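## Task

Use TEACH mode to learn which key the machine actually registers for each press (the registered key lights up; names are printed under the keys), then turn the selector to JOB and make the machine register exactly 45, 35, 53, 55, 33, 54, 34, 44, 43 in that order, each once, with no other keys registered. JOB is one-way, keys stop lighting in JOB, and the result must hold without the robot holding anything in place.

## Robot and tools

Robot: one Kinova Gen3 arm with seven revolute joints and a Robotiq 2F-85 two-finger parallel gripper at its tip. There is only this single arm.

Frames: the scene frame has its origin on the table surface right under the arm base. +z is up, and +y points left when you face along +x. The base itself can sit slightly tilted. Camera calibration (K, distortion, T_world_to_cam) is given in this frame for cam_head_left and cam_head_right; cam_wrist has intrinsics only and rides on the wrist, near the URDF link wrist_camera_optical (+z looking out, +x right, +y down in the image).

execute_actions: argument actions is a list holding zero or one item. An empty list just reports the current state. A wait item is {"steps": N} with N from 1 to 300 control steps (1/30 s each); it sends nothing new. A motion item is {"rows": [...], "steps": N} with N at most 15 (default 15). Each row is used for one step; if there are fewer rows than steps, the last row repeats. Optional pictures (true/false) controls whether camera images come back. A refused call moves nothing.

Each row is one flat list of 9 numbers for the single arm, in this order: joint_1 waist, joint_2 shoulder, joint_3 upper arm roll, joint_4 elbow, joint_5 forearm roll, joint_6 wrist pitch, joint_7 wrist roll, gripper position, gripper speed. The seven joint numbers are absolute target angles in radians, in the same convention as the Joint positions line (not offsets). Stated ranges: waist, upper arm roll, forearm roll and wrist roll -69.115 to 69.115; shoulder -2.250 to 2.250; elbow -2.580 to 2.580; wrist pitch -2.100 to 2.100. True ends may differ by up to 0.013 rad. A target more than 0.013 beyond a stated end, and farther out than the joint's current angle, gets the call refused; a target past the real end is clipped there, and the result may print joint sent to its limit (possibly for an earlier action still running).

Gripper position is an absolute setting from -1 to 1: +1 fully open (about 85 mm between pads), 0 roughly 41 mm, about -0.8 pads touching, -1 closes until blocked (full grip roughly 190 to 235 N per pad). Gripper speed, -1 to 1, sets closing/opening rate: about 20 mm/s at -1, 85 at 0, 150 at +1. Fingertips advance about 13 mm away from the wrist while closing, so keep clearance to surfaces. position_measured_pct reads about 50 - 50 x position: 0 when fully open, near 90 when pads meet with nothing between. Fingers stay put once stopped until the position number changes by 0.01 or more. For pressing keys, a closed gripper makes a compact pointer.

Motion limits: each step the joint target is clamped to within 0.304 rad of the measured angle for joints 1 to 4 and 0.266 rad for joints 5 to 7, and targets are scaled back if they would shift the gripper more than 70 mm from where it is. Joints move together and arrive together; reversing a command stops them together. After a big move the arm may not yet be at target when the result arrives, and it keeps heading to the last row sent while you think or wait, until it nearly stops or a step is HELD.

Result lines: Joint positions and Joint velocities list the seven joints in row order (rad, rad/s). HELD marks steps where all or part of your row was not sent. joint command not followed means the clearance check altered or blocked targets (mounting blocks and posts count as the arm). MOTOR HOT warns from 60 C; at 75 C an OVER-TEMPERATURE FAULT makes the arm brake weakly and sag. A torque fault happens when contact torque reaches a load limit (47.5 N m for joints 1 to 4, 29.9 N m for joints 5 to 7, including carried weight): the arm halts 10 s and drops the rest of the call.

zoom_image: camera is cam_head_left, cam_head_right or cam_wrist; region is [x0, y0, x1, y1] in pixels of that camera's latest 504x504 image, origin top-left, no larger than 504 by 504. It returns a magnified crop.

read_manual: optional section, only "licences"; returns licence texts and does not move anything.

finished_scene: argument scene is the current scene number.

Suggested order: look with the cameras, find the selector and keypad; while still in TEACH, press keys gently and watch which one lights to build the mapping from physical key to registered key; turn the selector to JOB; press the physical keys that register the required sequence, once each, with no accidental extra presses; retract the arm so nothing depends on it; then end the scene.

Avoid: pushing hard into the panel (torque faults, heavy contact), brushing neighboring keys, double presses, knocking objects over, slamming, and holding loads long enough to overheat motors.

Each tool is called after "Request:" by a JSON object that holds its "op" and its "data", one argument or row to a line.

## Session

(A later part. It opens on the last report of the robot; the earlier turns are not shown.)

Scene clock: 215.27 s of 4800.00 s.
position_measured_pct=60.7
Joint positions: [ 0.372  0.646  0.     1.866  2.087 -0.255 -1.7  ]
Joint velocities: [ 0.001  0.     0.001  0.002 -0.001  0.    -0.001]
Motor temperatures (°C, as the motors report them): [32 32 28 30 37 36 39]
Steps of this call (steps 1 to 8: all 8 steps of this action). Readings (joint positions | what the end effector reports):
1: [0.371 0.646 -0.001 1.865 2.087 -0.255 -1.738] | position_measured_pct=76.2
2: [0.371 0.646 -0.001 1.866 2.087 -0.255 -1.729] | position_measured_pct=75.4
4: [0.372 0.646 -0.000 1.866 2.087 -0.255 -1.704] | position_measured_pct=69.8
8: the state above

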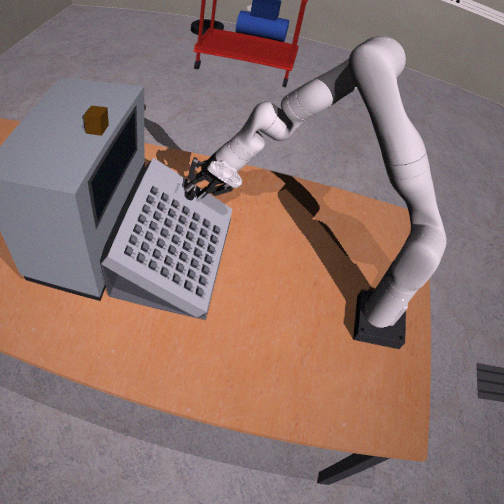

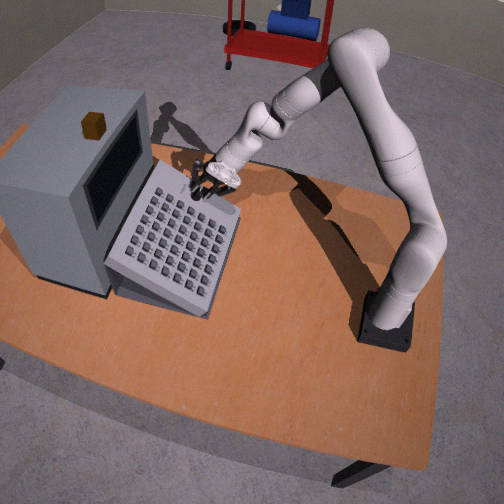

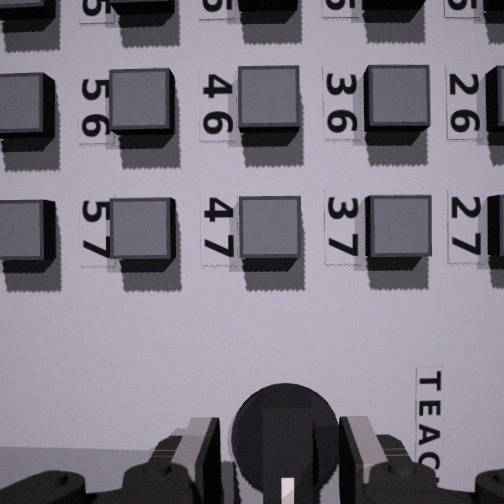

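Request:
{"op": "execute_actions", "data": {
  "actions": [
    {"rows":[[0.39,0.53,0,1.906,2.271,-0.307,-1.88,-0.2,0.5]],"steps":9}
  ],
  "pictures": false
}}

Request:
{"op": "execute_actions", "data": {
  "actions": [
    {"rows":[[-0.028,0.5,0,2.135,3.1416,0.015,0,-1,0]]}
  ],
  "pictures": false
}}

Request:
{"op": "execute_actions", "data": {
  "actions": [
    {"steps":25}
  ],
  "pictures": false
}}

Request:
{"op": "execute_actions", "data": {
  "actions": [
    {"rows":[[-0.028,0.567,0,2.112,3.1416,0.059,0,-1,0]]}
  ],
  "pictures": false
}}

Request:
{"op": "execute_actions", "data": {
  "actions": [
    {"rows":[[-0.028,0.584,0,2.105,3.1416,0.069,0,-1,0],[-0.028,0.584,0,2.105,3.1416,0.069,0,-1,0],[-0.028,0.59,0,2.102,3.1416,0.072,0,-1,0],[-0.028,0.596,0,2.099,3.1416,0.075,0,-1,0],[-0.028,0.601,0,2.097,3.1416,0.078,0,-1,0],[-0.028,0.605,0,2.095,3.1416,0.08,0,-1,0]],"steps":10}
  ]
}}

Request:
{"op": "execute_actions", "data": {
  "actions": [
    {"rows":[[-0.028,0.567,0,2.11,3.1416,0.057,0,-1,0],[-0.028,0.567,0,2.11,3.1416,0.057,0,-1,0],[-0.028,0.567,0,2.11,3.1416,0.057,0,-1,0],[-0.028,0.567,0,2.11,3.1416,0.057,0,-1,0],[-0.03,0.565,0,2.004,3.1416,-0.051,0,-1,0]],"steps":13}
  ],
  "pictures": false
}}

Request:
{"op": "execute_actions", "data": {
  "actions": [
    {"rows":[[-0.03,0.582,0,1.997,3.1416,-0.041,0,-1,0],[-0.03,0.582,0,1.997,3.1416,-0.041,0,-1,0],[-0.03,0.588,0,1.995,3.1416,-0.037,0,-1,0],[-0.03,0.593,0,1.993,3.1416,-0.034,0,-1,0],[-0.03,0.598,0,1.991,3.1416,-0.031,0,-1,0],[-0.03,0.602,0,1.989,3.1416,-0.029,0,-1,0]],"steps":10}
  ],
  "pictures": false
}}

Request:
{"op": "execute_actions", "data": {
  "actions": [
    {"rows":[[-0.03,0.56,0,2.006,3.1416,-0.054,0,-1,0],[-0.03,0.56,0,2.006,3.1416,-0.054,0,-1,0],[-0.03,0.56,0,2.006,3.1416,-0.054,0,-1,0],[-0.03,0.56,0,2.006,3.1416,-0.054,0,-1,0],[-0.162,0.57,0,2.224,3.1416,0.174,0,-1,0]],"steps":15}
  ],
  "pictures": false
}}

Request:
{"op": "execute_actions", "data": {
  "actions": [
    {"rows":[[-0.162,0.57,0,2.224,3.1416,0.174,0,-1,0],[-0.162,0.57,0,2.224,3.1416,0.174,0,-1,0],[-0.162,0.585,0,2.218,3.1416,0.183,0,-1,0],[-0.162,0.595,0,2.214,3.1416,0.189,0,-1,0],[-0.162,0.602,0,2.211,3.1416,0.193,0,-1,0],[-0.162,0.607,0,2.209,3.1416,0.196,0,-1,0],[-0.162,0.611,0,2.207,3.1416,0.198,0,-1,0],[-0.162,0.615,0,2.206,3.1416,0.201,0,-1,0],[-0.162,0.619,0,2.204,3.1416,0.203,0,-1,0]],"steps":13}
  ],
  "pictures": false
}}

Request:
{"op": "execute_actions", "data": {
  "actions": [
    {"rows":[[-0.162,0.578,0,2.221,3.1416,0.179,0,-1,0],[-0.162,0.578,0,2.221,3.1416,0.179,0,-1,0],[-0.162,0.578,0,2.221,3.1416,0.179,0,-1,0],[-0.162,0.578,0,2.221,3.1416,0.179,0,-1,0],[-0.025,0.582,0,2.215,3.1416,0.177,0,-1,0]],"steps":15}
  ],
  "pictures": false
}}

Request:
{"op": "execute_actions", "data": {
  "actions": [
    {"rows":[[-0.025,0.595,0,2.209,3.1416,0.184,0,-1,0],[-0.025,0.602,0,2.206,3.1416,0.188,0,-1,0],[-0.025,0.608,0,2.204,3.1416,0.192,0,-1,0],[-0.025,0.613,0,2.202,3.1416,0.195,0,-1,0],[-0.025,0.618,0,2.199,3.1416,0.197,0,-1,0],[-0.025,0.623,0,2.197,3.1416,0.2,0,-1,0]],"steps":11}
  ]
}}

Scene clock: 248.30 s of 4800.00 s.
position_measured_pct=59.9
Joint positions: [ 0.389  0.536  0.     1.904  2.267 -0.306 -1.876]
Joint velocities: [ 0.009 -0.059  0.001  0.041  0.194 -0.056 -0.189]
Motor temperatures (°C, as the motors report them): [32 32 28 30 37 36 39]
Steps of this call (steps 1 to 15: the robot went on to your last target; steps 16 to 90: nothing new was sent; then 29.73 s passed at rest; steps 91 to 99: all 9 steps of this action). Readings (joint positions | what the end effector reports):
91: [0.372 0.645 -0.000 1.867 2.088 -0.255 -1.701] | position_measured_pct=59.9
92: [0.373 0.639 -0.000 1.869 2.096 -0.258 -1.709] | position_measured_pct=59.9
94: [0.378 0.609 -0.000 1.879 2.138 -0.270 -1.750] | position_measured_pct=59.9
98: [0.388 0.540 0.000 1.902 2.256 -0.303 -1.865] | position_measured_pct=59.9
99: the state above

Scene clock: 248.80 s of 4800.00 s.
position_measured_pct=91.3
Joint positions: [ 0.043  0.505 -0.001  2.103  2.667 -0.033 -1.478]
Joint velocities: [-0.43  -0.032  0.006  0.218  1.215  0.324  1.216]
Motor temperatures (°C, as the motors report them): [32 32 28 30 37 36 39]
Steps of this call (steps 1 to 15: all 15 steps of this action). Readings (joint positions | what the end effector reports):
1: [0.388 0.535 0.001 1.905 2.271 -0.305 -1.878] | position_measured_pct=59.9
2: [0.381 0.533 0.002 1.910 2.276 -0.300 -1.874] | position_measured_pct=60.7
4: [0.351 0.529 0.002 1.930 2.298 -0.275 -1.849] | position_measured_pct=64.7
8: [0.230 0.518 0.002 2.007 2.400 -0.174 -1.746] | position_measured_pct=75.8
15: the state above

Scene clock: 249.63 s of 4800.00 s.
position_measured_pct=91.3
Joint positions: [-0.028  0.5   -0.     2.135  3.139  0.015 -0.462]
Joint velocities: [-0.002 -0.    -0.001  0.002  0.021  0.002  1.217]
Motor temperatures (°C, as the motors report them): [32 32 28 30 37 36 39]
Steps of this call (steps 1 to 25: the robot went on to your last target). Readings (joint positions | what the end effector reports):
1: [0.030 0.504 -0.001 2.109 2.708 -0.023 -1.437] | position_measured_pct=91.3
2: [0.019 0.504 -0.001 2.115 2.749 -0.015 -1.396] | position_measured_pct=91.3
4: [0.003 0.502 -0.001 2.122 2.830 -0.004 -1.315] | position_measured_pct=91.3
8: [-0.015 0.501 -0.000 2.130 2.988 0.007 -1.153] | position_measured_pct=91.3
25: the state above

Scene clock: 250.13 s of 4800.00 s.
position_measured_pct=91.3
Joint positions: [-0.028  0.565 -0.     2.112  3.142  0.059 -0.   ]
Joint velocities: [ 0.     0.012  0.001 -0.004 -0.002  0.     0.001]
Motor temperatures (°C, as the motors report them): [32 32 28 30 37 36 39]
Steps of this call (steps 1 to 15: all 15 steps of this action). Readings (joint positions | what the end effector reports):
1: [-0.028 0.500 -0.000 2.135 3.139 0.015 -0.421] | position_measured_pct=91.3
2: [-0.028 0.502 0.000 2.134 3.140 0.016 -0.380] | position_measured_pct=91.3
4: [-0.028 0.516 0.000 2.130 3.140 0.024 -0.299] | position_measured_pct=91.3
8: [-0.028 0.546 -0.000 2.119 3.141 0.045 -0.136] | position_measured_pct=91.3
15: the state above

Scene clock: 250.47 s of 4800.00 s.
position_measured_pct=91.3
Joint positions: [-0.028  0.602 -0.     2.097  3.142  0.078  0.   ]
Joint velocities: [ 0.     0.002 -0.     0.001 -0.     0.001 -0.001]
Motor temperatures (°C, as the motors report them): [32 32 28 30 37 36 39]
Steps of this call (steps 1 to 10: all 10 steps of this action). Readings (joint positions | what the end effector reports):
1: [-0.028 0.567 -0.000 2.112 3.142 0.060 -0.000] | position_measured_pct=91.3
2: [-0.028 0.574 0.000 2.109 3.142 0.063 0.000] | position_measured_pct=91.3
4: [-0.028 0.587 0.000 2.104 3.142 0.070 -0.000] | position_measured_pct=91.3
8: [-0.028 0.601 -0.000 2.097 3.142 0.078 0.000] | position_measured_pct=91.3
10: the state above

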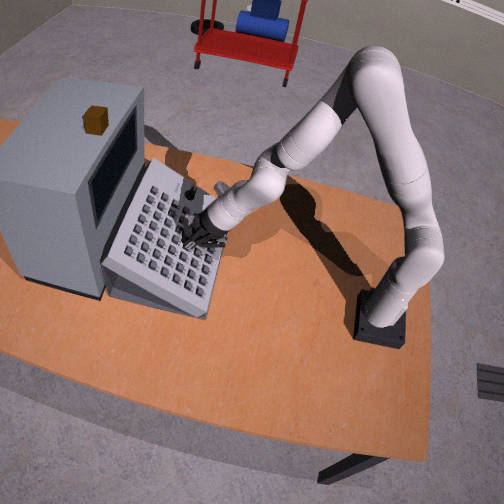

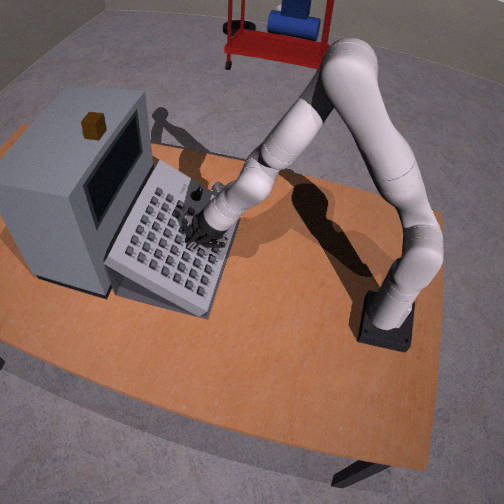

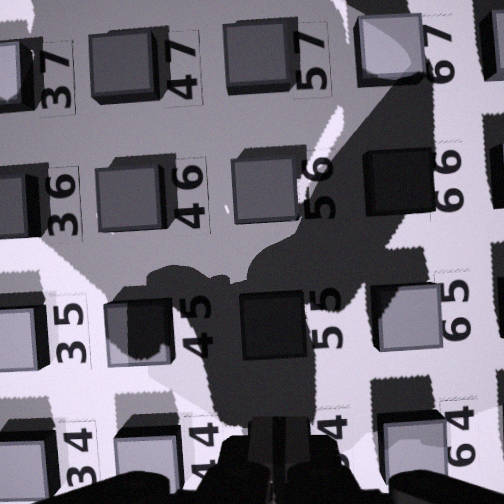

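Scene clock: 250.90 s of 4800.00 s.
position_measured_pct=91.3
Joint positions: [-0.03   0.565 -0.     2.007  3.142 -0.048  0.   ]
Joint velocities: [-0.002 -0.017  0.001 -0.131  0.002 -0.059 -0.   ]
Motor temperatures (°C, as the motors report them): [32 32 28 30 37 36 39]
Steps of this call (steps 1 to 13: all 13 steps of this action). Readings (joint positions | what the end effector reports):
1: [-0.028 0.601 -0.000 2.098 3.142 0.078 0.000] | position_measured_pct=91.3
2: [-0.028 0.595 -0.000 2.099 3.142 0.075 0.000] | position_measured_pct=91.3
4: [-0.028 0.574 -0.000 2.107 3.142 0.064 0.000] | position_measured_pct=91.3
8: [-0.029 0.568 0.000 2.085 3.142 0.012 -0.000] | position_measured_pct=91.3
13: the state above

Scene clock: 251.23 s of 4800.00 s.
position_measured_pct=91.3
Joint positions: [-0.03   0.598 -0.     1.991  3.142 -0.031  0.   ]
Joint velocities: [ 0.     0.     0.     0.002  0.     0.001 -0.001]
Motor temperatures (°C, as the motors report them): [32 32 28 30 37 36 39]
Steps of this call (steps 1 to 10: all 10 steps of this action). Readings (joint positions | what the end effector reports):
1: [-0.030 0.566 -0.000 2.004 3.142 -0.049 0.000] | position_measured_pct=91.3
2: [-0.030 0.572 -0.000 2.001 3.142 -0.046 0.000] | position_measured_pct=91.3
4: [-0.030 0.585 0.000 1.996 3.142 -0.040 -0.000] | position_measured_pct=91.3
8: [-0.030 0.598 -0.000 1.991 3.142 -0.031 0.000] | position_measured_pct=91.3
10: the state above

Scene clock: 251.73 s of 4800.00 s.
position_measured_pct=91.3
Joint positions: [-0.153  0.57  -0.002  2.215  3.142  0.161 -0.   ]
Joint velocities: [-0.148  0.01   0.001  0.276 -0.     0.355 -0.   ]
Motor temperatures (°C, as the motors report them): [32 32 28 30 37 36 39]
Steps of this call (steps 1 to 15: all 15 steps of this action). Readings (joint positions | what the end effector reports):
1: [-0.030 0.597 -0.000 1.992 3.142 -0.031 0.000] | position_measured_pct=91.3
2: [-0.030 0.592 -0.000 1.993 3.142 -0.034 0.000] | position_measured_pct=91.3
4: [-0.030 0.569 -0.000 2.001 3.142 -0.046 0.000] | position_measured_pct=91.3
8: [-0.052 0.563 0.002 2.046 3.142 -0.023 0.000] | position_measured_pct=91.3
15: the state above

Scene clock: 252.17 s of 4800.00 s.
position_measured_pct=91.3
Joint positions: [-0.161  0.614  0.     2.207  3.142  0.201 -0.   ]
Joint velocities: [-0.001  0.    -0.001  0.004  0.001  0.003  0.002]
Motor temperatures (°C, as the motors report them): [32 32 28 30 37 36 39]
Steps of this call (steps 1 to 13: all 13 steps of this action). Readings (joint positions | what the end effector reports):
1: [-0.156 0.570 -0.002 2.221 3.142 0.169 -0.000] | position_measured_pct=91.3
2: [-0.157 0.570 -0.001 2.223 3.142 0.172 -0.000] | position_measured_pct=91.3
4: [-0.159 0.579 -0.000 2.221 3.142 0.177 0.000] | position_measured_pct=91.3
8: [-0.161 0.608 -0.000 2.209 3.142 0.196 -0.000] | position_measured_pct=91.3
13: the state above

Scene clock: 252.67 s of 4800.00 s.
position_measured_pct=91.3
Joint positions: [-0.031  0.582  0.002  2.215  3.141  0.177 -0.   ]
Joint velocities: [ 0.028 -0.001 -0.033 -0.001  0.004 -0.001  0.001]
Motor temperatures (°C, as the motors report them): [32 32 28 30 37 36 39]
Steps of this call (steps 1 to 15: all 15 steps of this action). Readings (joint positions | what the end effector reports):
1: [-0.161 0.613 0.000 2.207 3.142 0.201 -0.000] | position_measured_pct=91.3
2: [-0.162 0.608 0.000 2.209 3.142 0.199 -0.000] | position_measured_pct=91.3
4: [-0.162 0.586 0.000 2.217 3.142 0.187 -0.000] | position_measured_pct=91.3
8: [-0.125 0.581 -0.002 2.219 3.142 0.178 0.000] | position_measured_pct=91.3
15: the state above

Scene clock: 253.03 s of 4800.00 s.
position_measured_pct=91.3
Joint positions: [-0.026  0.617 -0.001  2.201  3.142  0.198  0.   ]
Joint velocities: [ 0.001 -0.    -0.001  0.002  0.     0.004  0.   ]
Motor temperatures (°C, as the motors report them): [32 32 28 30 37 36 39]
Steps of this call (steps 1 to 11: all 11 steps of this action). Readings (joint positions | what the end effector reports):
1: [-0.030 0.583 0.001 2.215 3.142 0.178 -0.000] | position_measured_pct=91.3
2: [-0.029 0.590 0.000 2.212 3.142 0.180 0.000] | position_measured_pct=91.3
4: [-0.027 0.604 0.000 2.206 3.142 0.188 -0.000] | position_measured_pct=91.3
8: [-0.026 0.616 -0.001 2.201 3.142 0.197 0.000] | position_measured_pct=91.3
11: the state above

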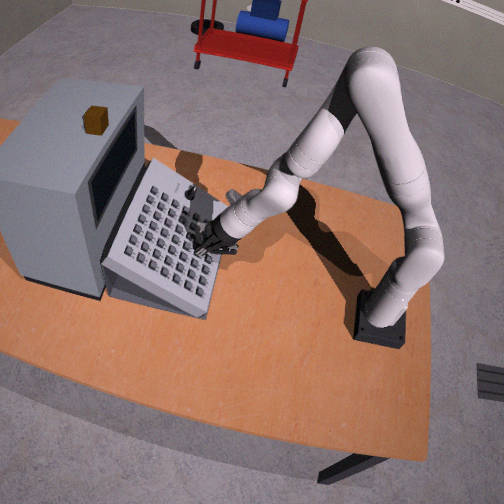

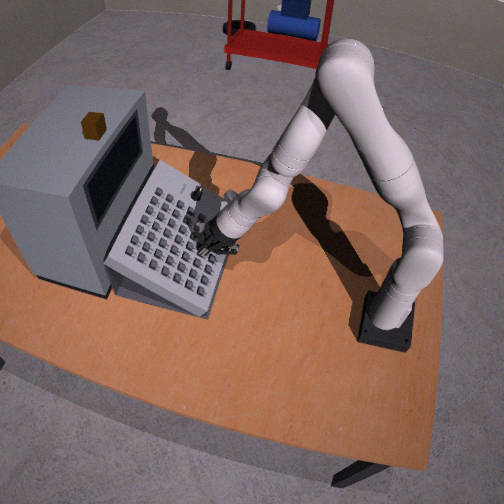

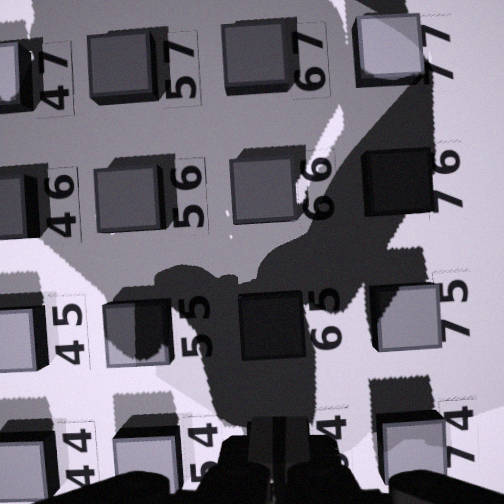

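Remaining: 42, 63, 43, 53, 52.

Request:
{"op": "execute_actions", "data": {
  "actions": [
    {"rows":[[-0.025,0.57,0,2.22,3.1416,0.17,0,-1,0],[-0.025,0.57,0,2.22,3.1416,0.17,0,-1,0],[-0.025,0.57,0,2.22,3.1416,0.17,0,-1,0],[-0.025,0.57,0,2.22,3.1416,0.17,0,-1,0],[-0.153,0.555,0,2.012,3.1416,-0.053,0,-1,0]],"steps":15}
  ],
  "pictures": false
}}

Request:
{"op": "execute_actions", "data": {
  "actions": [
    {"rows":[[-0.153,0.555,0,2.012,3.1416,-0.053,0,-1,0],[-0.153,0.555,0,2.012,3.1416,-0.053,0,-1,0],[-0.153,0.555,0,2.012,3.1416,-0.053,0,-1,0],[-0.153,0.57,0,2.007,3.1416,-0.043,0,-1,0],[-0.153,0.578,0,2.004,3.1416,-0.038,0,-1,0],[-0.153,0.585,0,2.001,3.1416,-0.034,0,-1,0],[-0.153,0.59,0,1.999,3.1416,-0.031,0,-1,0],[-0.153,0.595,0,1.997,3.1416,-0.028,0,-1,0],[-0.153,0.599,0,1.995,3.1416,-0.026,0,-1,0]],"steps":13}
  ],
  "pictures": false
}}

Request:
{"op": "execute_actions", "data": {
  "actions": [
    {"rows":[[-0.153,0.558,0,2.012,3.1416,-0.05,0,-1,0],[-0.153,0.558,0,2.012,3.1416,-0.05,0,-1,0],[-0.153,0.558,0,2.012,3.1416,-0.05,0,-1,0],[-0.153,0.558,0,2.012,3.1416,-0.05,0,-1,0],[-0.094,0.57,0,2.224,3.1416,0.174,0,-1,0]],"steps":15}
  ],
  "pictures": false
}}

Request:
{"op": "execute_actions", "data": {
  "actions": [
    {"rows":[[-0.094,0.57,0,2.224,3.1416,0.174,0,-1,0],[-0.094,0.57,0,2.224,3.1416,0.174,0,-1,0],[-0.094,0.585,0,2.218,3.1416,0.183,0,-1,0],[-0.094,0.595,0,2.214,3.1416,0.189,0,-1,0],[-0.094,0.602,0,2.211,3.1416,0.193,0,-1,0],[-0.094,0.607,0,2.209,3.1416,0.196,0,-1,0],[-0.094,0.612,0,2.207,3.1416,0.199,0,-1,0],[-0.094,0.616,0,2.205,3.1416,0.201,0,-1,0],[-0.094,0.62,0,2.203,3.1416,0.203,0,-1,0]],"steps":13}
  ],
  "pictures": false
}}

Request:
{"op": "execute_actions", "data": {
  "actions": [
    {"rows":[[-0.094,0.57,0,2.224,3.1416,0.174,0,-1,0],[-0.094,0.57,0,2.224,3.1416,0.174,0,-1,0],[-0.094,0.57,0,2.224,3.1416,0.174,0,-1,0],[-0.094,0.57,0,2.224,3.1416,0.174,0,-1,0],[-0.091,0.555,0,2.012,3.1416,-0.053,0,-1,0]],"steps":15}
  ],
  "pictures": false
}}

Request:
{"op": "execute_actions", "data": {
  "actions": [
    {"rows":[[-0.091,0.555,0,2.012,3.1416,-0.053,0,-1,0],[-0.091,0.555,0,2.012,3.1416,-0.053,0,-1,0],[-0.091,0.555,0,2.012,3.1416,-0.053,0,-1,0],[-0.091,0.57,0,2.007,3.1416,-0.043,0,-1,0],[-0.091,0.578,0,2.004,3.1416,-0.038,0,-1,0],[-0.091,0.585,0,2.001,3.1416,-0.034,0,-1,0],[-0.091,0.59,0,1.999,3.1416,-0.031,0,-1,0],[-0.091,0.595,0,1.997,3.1416,-0.028,0,-1,0],[-0.091,0.6,0,1.995,3.1416,-0.025,0,-1,0]],"steps":13}
  ],
  "pictures": false
}}

Request:
{"op": "execute_actions", "data": {
  "actions": [
    {"rows":[[-0.091,0.56,0,2.011,3.1416,-0.049,0,-1,0],[-0.091,0.56,0,2.011,3.1416,-0.049,0,-1,0],[-0.091,0.56,0,2.011,3.1416,-0.049,0,-1,0],[-0.091,0.56,0,2.011,3.1416,-0.049,0,-1,0],[-0.092,0.567,0,2.118,3.1416,0.065,0,-1,0]],"steps":13}
  ],
  "pictures": false
}}

Request:
{"op": "execute_actions", "data": {
  "actions": [
    {"rows":[[-0.092,0.585,0,2.11,3.1416,0.075,0,-1,0],[-0.092,0.585,0,2.11,3.1416,0.075,0,-1,0],[-0.092,0.59,0,2.108,3.1416,0.078,0,-1,0],[-0.092,0.595,0,2.106,3.1416,0.081,0,-1,0],[-0.092,0.6,0,2.104,3.1416,0.084,0,-1,0],[-0.092,0.604,0,2.102,3.1416,0.086,0,-1,0]],"steps":10}
  ],
  "pictures": false
}}

Request:
{"op": "execute_actions", "data": {
  "actions": [
    {"rows":[[-0.092,0.565,0,2.118,3.1416,0.063,0,-1,0],[-0.092,0.565,0,2.118,3.1416,0.063,0,-1,0],[-0.092,0.565,0,2.118,3.1416,0.063,0,-1,0],[-0.092,0.565,0,2.118,3.1416,0.063,0,-1,0],[-0.158,0.565,0,2.118,3.1416,0.063,0,-1,0]],"steps":12}
  ],
  "pictures": false
}}

Request:
{"op": "execute_actions", "data": {
  "actions": [
    {"rows":[[-0.158,0.585,0,2.111,3.1416,0.076,0,-1,0],[-0.158,0.585,0,2.111,3.1416,0.076,0,-1,0],[-0.158,0.59,0,2.109,3.1416,0.079,0,-1,0],[-0.158,0.595,0,2.107,3.1416,0.082,0,-1,0],[-0.158,0.599,0,2.105,3.1416,0.084,0,-1,0],[-0.158,0.603,0,2.103,3.1416,0.086,0,-1,0]],"steps":10}
  ],
  "pictures": false
}}

Request:
{"op": "execute_actions", "data": {
  "actions": [
    {"rows":[[-0.158,0.53,0,2.13,3.1416,0.04,0,-1,0]],"steps":12}
  ]
}}

Scene clock: 279.27 s of 4800.00 s.
position_measured_pct=91.3
Joint positions: [-0.14   0.557 -0.001  2.034  3.142 -0.035  0.   ]
Joint velocities: [-0.207 -0.037 -0.007 -0.465  0.001 -0.344  0.   ]
Motor temperatures (°C, as the motors report them): [32 32 28 30 37 36 39]
Steps of this call (steps 1 to 15: the robot went on to your last target; steps 16 to 90: nothing new was sent; then 22.73 s passed at rest; steps 91 to 105: all 15 steps of this action). Readings (joint positions | what the end effector reports):
91: [-0.026 0.615 -0.001 2.202 3.142 0.197 0.000] | position_measured_pct=91.3
92: [-0.026 0.610 -0.001 2.203 3.142 0.195 0.000] | position_measured_pct=91.3
94: [-0.025 0.585 -0.000 2.212 3.142 0.182 0.000] | position_measured_pct=91.3
98: [-0.048 0.568 0.001 2.199 3.141 0.119 -0.000] | position_measured_pct=91.3
105: the state above

Scene clock: 279.70 s of 4800.00 s.
position_measured_pct=91.3
Joint positions: [-0.152  0.595  0.     1.997  3.142 -0.028 -0.   ]
Joint velocities: [-0.001  0.    -0.001  0.001 -0.     0.002  0.001]
Motor temperatures (°C, as the motors report them): [32 32 28 30 37 36 39]
Steps of this call (steps 1 to 13: all 13 steps of this action). Readings (joint positions | what the end effector reports):
1: [-0.145 0.556 -0.001 2.021 3.142 -0.044 0.000] | position_measured_pct=91.3
2: [-0.148 0.555 -0.001 2.015 3.142 -0.049 0.000] | position_measured_pct=91.3
4: [-0.150 0.556 -0.001 2.012 3.142 -0.051 0.000] | position_measured_pct=91.3
8: [-0.152 0.586 -0.000 2.001 3.142 -0.034 -0.000] | position_measured_pct=91.3
13: the state above

Scene clock: 280.20 s of 4800.00 s.
position_measured_pct=91.3
Joint positions: [-0.098  0.57   0.001  2.217  3.142  0.163 -0.   ]
Joint velocities: [ 0.059  0.014 -0.001  0.243  0.     0.324 -0.   ]
Motor temperatures (°C, as the motors report them): [32 32 28 30 37 36 39]
Steps of this call (steps 1 to 15: all 15 steps of this action). Readings (joint positions | what the end effector reports):
1: [-0.152 0.594 0.000 1.998 3.142 -0.028 -0.000] | position_measured_pct=91.3
2: [-0.153 0.589 0.000 2.000 3.142 -0.031 -0.000] | position_measured_pct=91.3
4: [-0.153 0.567 0.000 2.008 3.142 -0.042 -0.000] | position_measured_pct=91.3
8: [-0.143 0.560 -0.001 2.052 3.142 -0.019 0.000] | position_measured_pct=91.3
15: the state above

Scene clock: 280.63 s of 4800.00 s.
position_measured_pct=91.3
Joint positions: [-0.094  0.615 -0.     2.207  3.142  0.201 -0.   ]
Joint velocities: [ 0.001  0.002 -0.002  0.001 -0.001  0.002  0.002]
Motor temperatures (°C, as the motors report them): [32 32 28 30 37 36 39]
Steps of this call (steps 1 to 13: all 13 steps of this action). Readings (joint positions | what the end effector reports):
1: [-0.096 0.570 0.001 2.222 3.142 0.170 -0.000] | position_measured_pct=91.3
2: [-0.096 0.570 0.001 2.223 3.142 0.172 -0.000] | position_measured_pct=91.3
4: [-0.095 0.578 0.000 2.221 3.142 0.177 0.000] | position_measured_pct=91.3
8: [-0.094 0.608 -0.000 2.209 3.142 0.196 -0.000] | position_measured_pct=91.3
13: the state above

Scene clock: 281.13 s of 4800.00 s.
position_measured_pct=91.3
Joint positions: [-0.091  0.556 -0.     2.033  3.142 -0.041  0.   ]
Joint velocities: [ 0.003 -0.027  0.    -0.458 -0.    -0.276 -0.   ]
Motor temperatures (°C, as the motors report them): [32 32 28 30 37 36 39]
Steps of this call (steps 1 to 15: all 15 steps of this action). Readings (joint positions | what the end effector reports):
1: [-0.094 0.614 -0.000 2.207 3.142 0.201 -0.000] | position_measured_pct=91.3
2: [-0.094 0.609 -0.000 2.208 3.142 0.198 -0.000] | position_measured_pct=91.3
4: [-0.094 0.584 -0.000 2.217 3.142 0.186 -0.000] | position_measured_pct=91.3
8: [-0.093 0.567 0.000 2.202 3.142 0.122 -0.000] | position_measured_pct=91.3
15: the state above

Scene clock: 281.57 s of 4800.00 s.
position_measured_pct=91.3
Joint positions: [-0.091  0.596 -0.     1.997  3.142 -0.027 -0.   ]
Joint velocities: [ 0.    -0.001 -0.002  0.001 -0.001  0.    -0.   ]
Motor temperatures (°C, as the motors report them): [32 32 28 30 37 36 39]
Steps of this call (steps 1 to 13: all 13 steps of this action). Readings (joint positions | what the end effector reports):
1: [-0.091 0.555 -0.000 2.021 3.142 -0.048 0.000] | position_measured_pct=91.3
2: [-0.091 0.555 -0.000 2.014 3.142 -0.051 0.000] | position_measured_pct=91.3
4: [-0.091 0.556 -0.000 2.012 3.142 -0.051 0.000] | position_measured_pct=91.3
8: [-0.091 0.586 0.000 2.001 3.142 -0.034 -0.000] | position_measured_pct=91.3
13: the state above

Scene clock: 282.00 s of 4800.00 s.
position_measured_pct=91.3
Joint positions: [-0.092  0.568  0.     2.117  3.142  0.062 -0.   ]
Joint velocities: [ 0.    -0.001 -0.001  0.031  0.001  0.068  0.001]
Motor temperatures (°C, as the motors report them): [32 32 28 30 37 36 39]
Steps of this call (steps 1 to 13: all 13 steps of this action). Readings (joint positions | what the end effector reports):
1: [-0.091 0.595 -0.000 1.998 3.142 -0.027 -0.000] | position_measured_pct=91.3
2: [-0.091 0.590 -0.000 2.000 3.142 -0.030 -0.000] | position_measured_pct=91.3
4: [-0.091 0.568 -0.000 2.007 3.142 -0.041 -0.000] | position_measured_pct=91.3
8: [-0.091 0.563 0.000 2.050 3.142 -0.019 0.000] | position_measured_pct=91.3
13: the state above

Scene clock: 282.33 s of 4800.00 s.
position_measured_pct=91.3
Joint positions: [-0.092  0.6    0.     2.105  3.142  0.084 -0.   ]
Joint velocities: [ 0.    -0.     0.002  0.001 -0.     0.003 -0.   ]
Motor temperatures (°C, as the motors report them): [32 32 28 30 37 36 39]
Steps of this call (steps 1 to 10: all 10 steps of this action). Readings (joint positions | what the end effector reports):
1: [-0.092 0.569 0.000 2.117 3.142 0.064 -0.000] | position_measured_pct=91.3
2: [-0.092 0.575 0.000 2.114 3.142 0.068 -0.000] | position_measured_pct=91.3
4: [-0.092 0.588 0.000 2.109 3.142 0.076 -0.000] | position_measured_pct=91.3
8: [-0.092 0.599 0.000 2.105 3.142 0.083 -0.000] | position_measured_pct=91.3
10: the state above

Scene clock: 282.73 s of 4800.00 s.
position_measured_pct=91.3
Joint positions: [-0.154  0.566 -0.002  2.118  3.142  0.063  0.   ]
Joint velocities: [-0.008 -0.005  0.033  0.    -0.003 -0.001 -0.001]
Motor temperatures (°C, as the motors report them): [32 32 28 30 37 36 39]
Steps of this call (steps 1 to 12: all 12 steps of this action). Readings (joint positions | what the end effector reports):
1: [-0.092 0.599 0.000 2.105 3.142 0.084 -0.000] | position_measured_pct=91.3
2: [-0.092 0.594 -0.000 2.107 3.142 0.081 -0.000] | position_measured_pct=91.3
4: [-0.092 0.572 -0.000 2.114 3.142 0.070 -0.000] | position_measured_pct=91.3
8: [-0.128 0.567 0.003 2.118 3.142 0.063 -0.000] | position_measured_pct=91.3
12: the state above

Scene clock: 283.07 s of 4800.00 s.
position_measured_pct=91.3
Joint positions: [-0.157  0.599  0.     2.106  3.142  0.084 -0.   ]
Joint velocities: [-0.001  0.     0.002  0.    -0.001  0.001  0.001]
Motor temperatures (°C, as the motors report them): [32 32 28 30 37 36 39]
Steps of this call (steps 1 to 10: all 10 steps of this action). Readings (joint positions | what the end effector reports):
1: [-0.155 0.567 -0.001 2.117 3.142 0.064 0.000] | position_measured_pct=91.3
2: [-0.155 0.573 -0.000 2.115 3.142 0.068 0.000] | position_measured_pct=91.3
4: [-0.156 0.588 0.000 2.111 3.142 0.076 -0.000] | position_measured_pct=91.3
8: [-0.157 0.599 0.000 2.106 3.142 0.084 -0.000] | position_measured_pct=91.3
10: the state above

Scene clock: 283.47 s of 4800.00 s.
position_measured_pct=91.3
Joint positions: [-0.158  0.532  0.     2.13   3.142  0.04  -0.   ]
Joint velocities: [-0.    -0.014 -0.001 -0.002  0.001  0.002  0.   ]
Motor temperatures (°C, as the motors report them): [32 32 28 30 37 36 39]
Steps of this call (steps 1 to 12: all 12 steps of this action). Readings (joint positions | what the end effector reports):
1: [-0.157 0.598 0.000 2.106 3.142 0.084 -0.000] | position_measured_pct=91.3
2: [-0.157 0.593 0.000 2.108 3.142 0.081 -0.000] | position_measured_pct=91.3
4: [-0.158 0.566 0.000 2.116 3.142 0.067 -0.000] | position_measured_pct=91.3
8: [-0.158 0.534 0.000 2.129 3.142 0.041 0.000] | position_measured_pct=91.3
12: the state above

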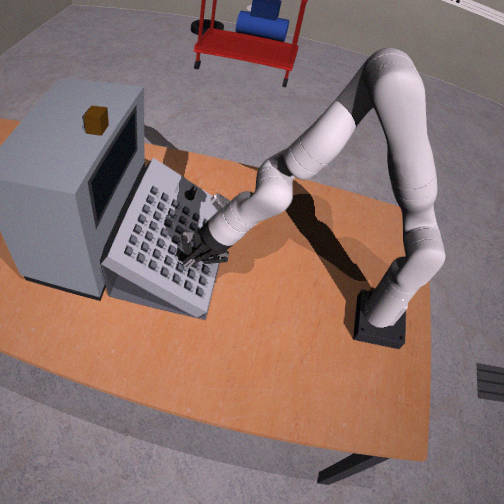

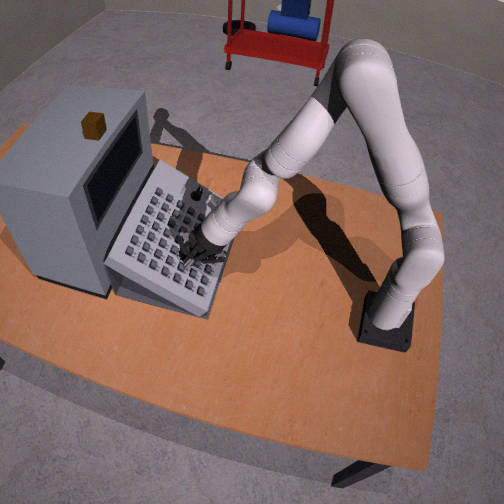

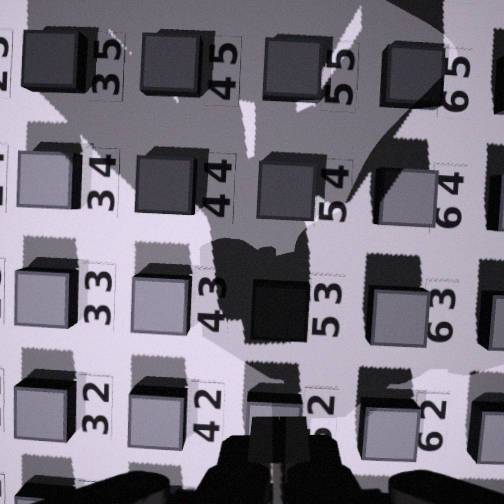

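Request:
{"op": "finished_scene", "data": {
  "scene": 1
}}

The scene is finished: the task was done.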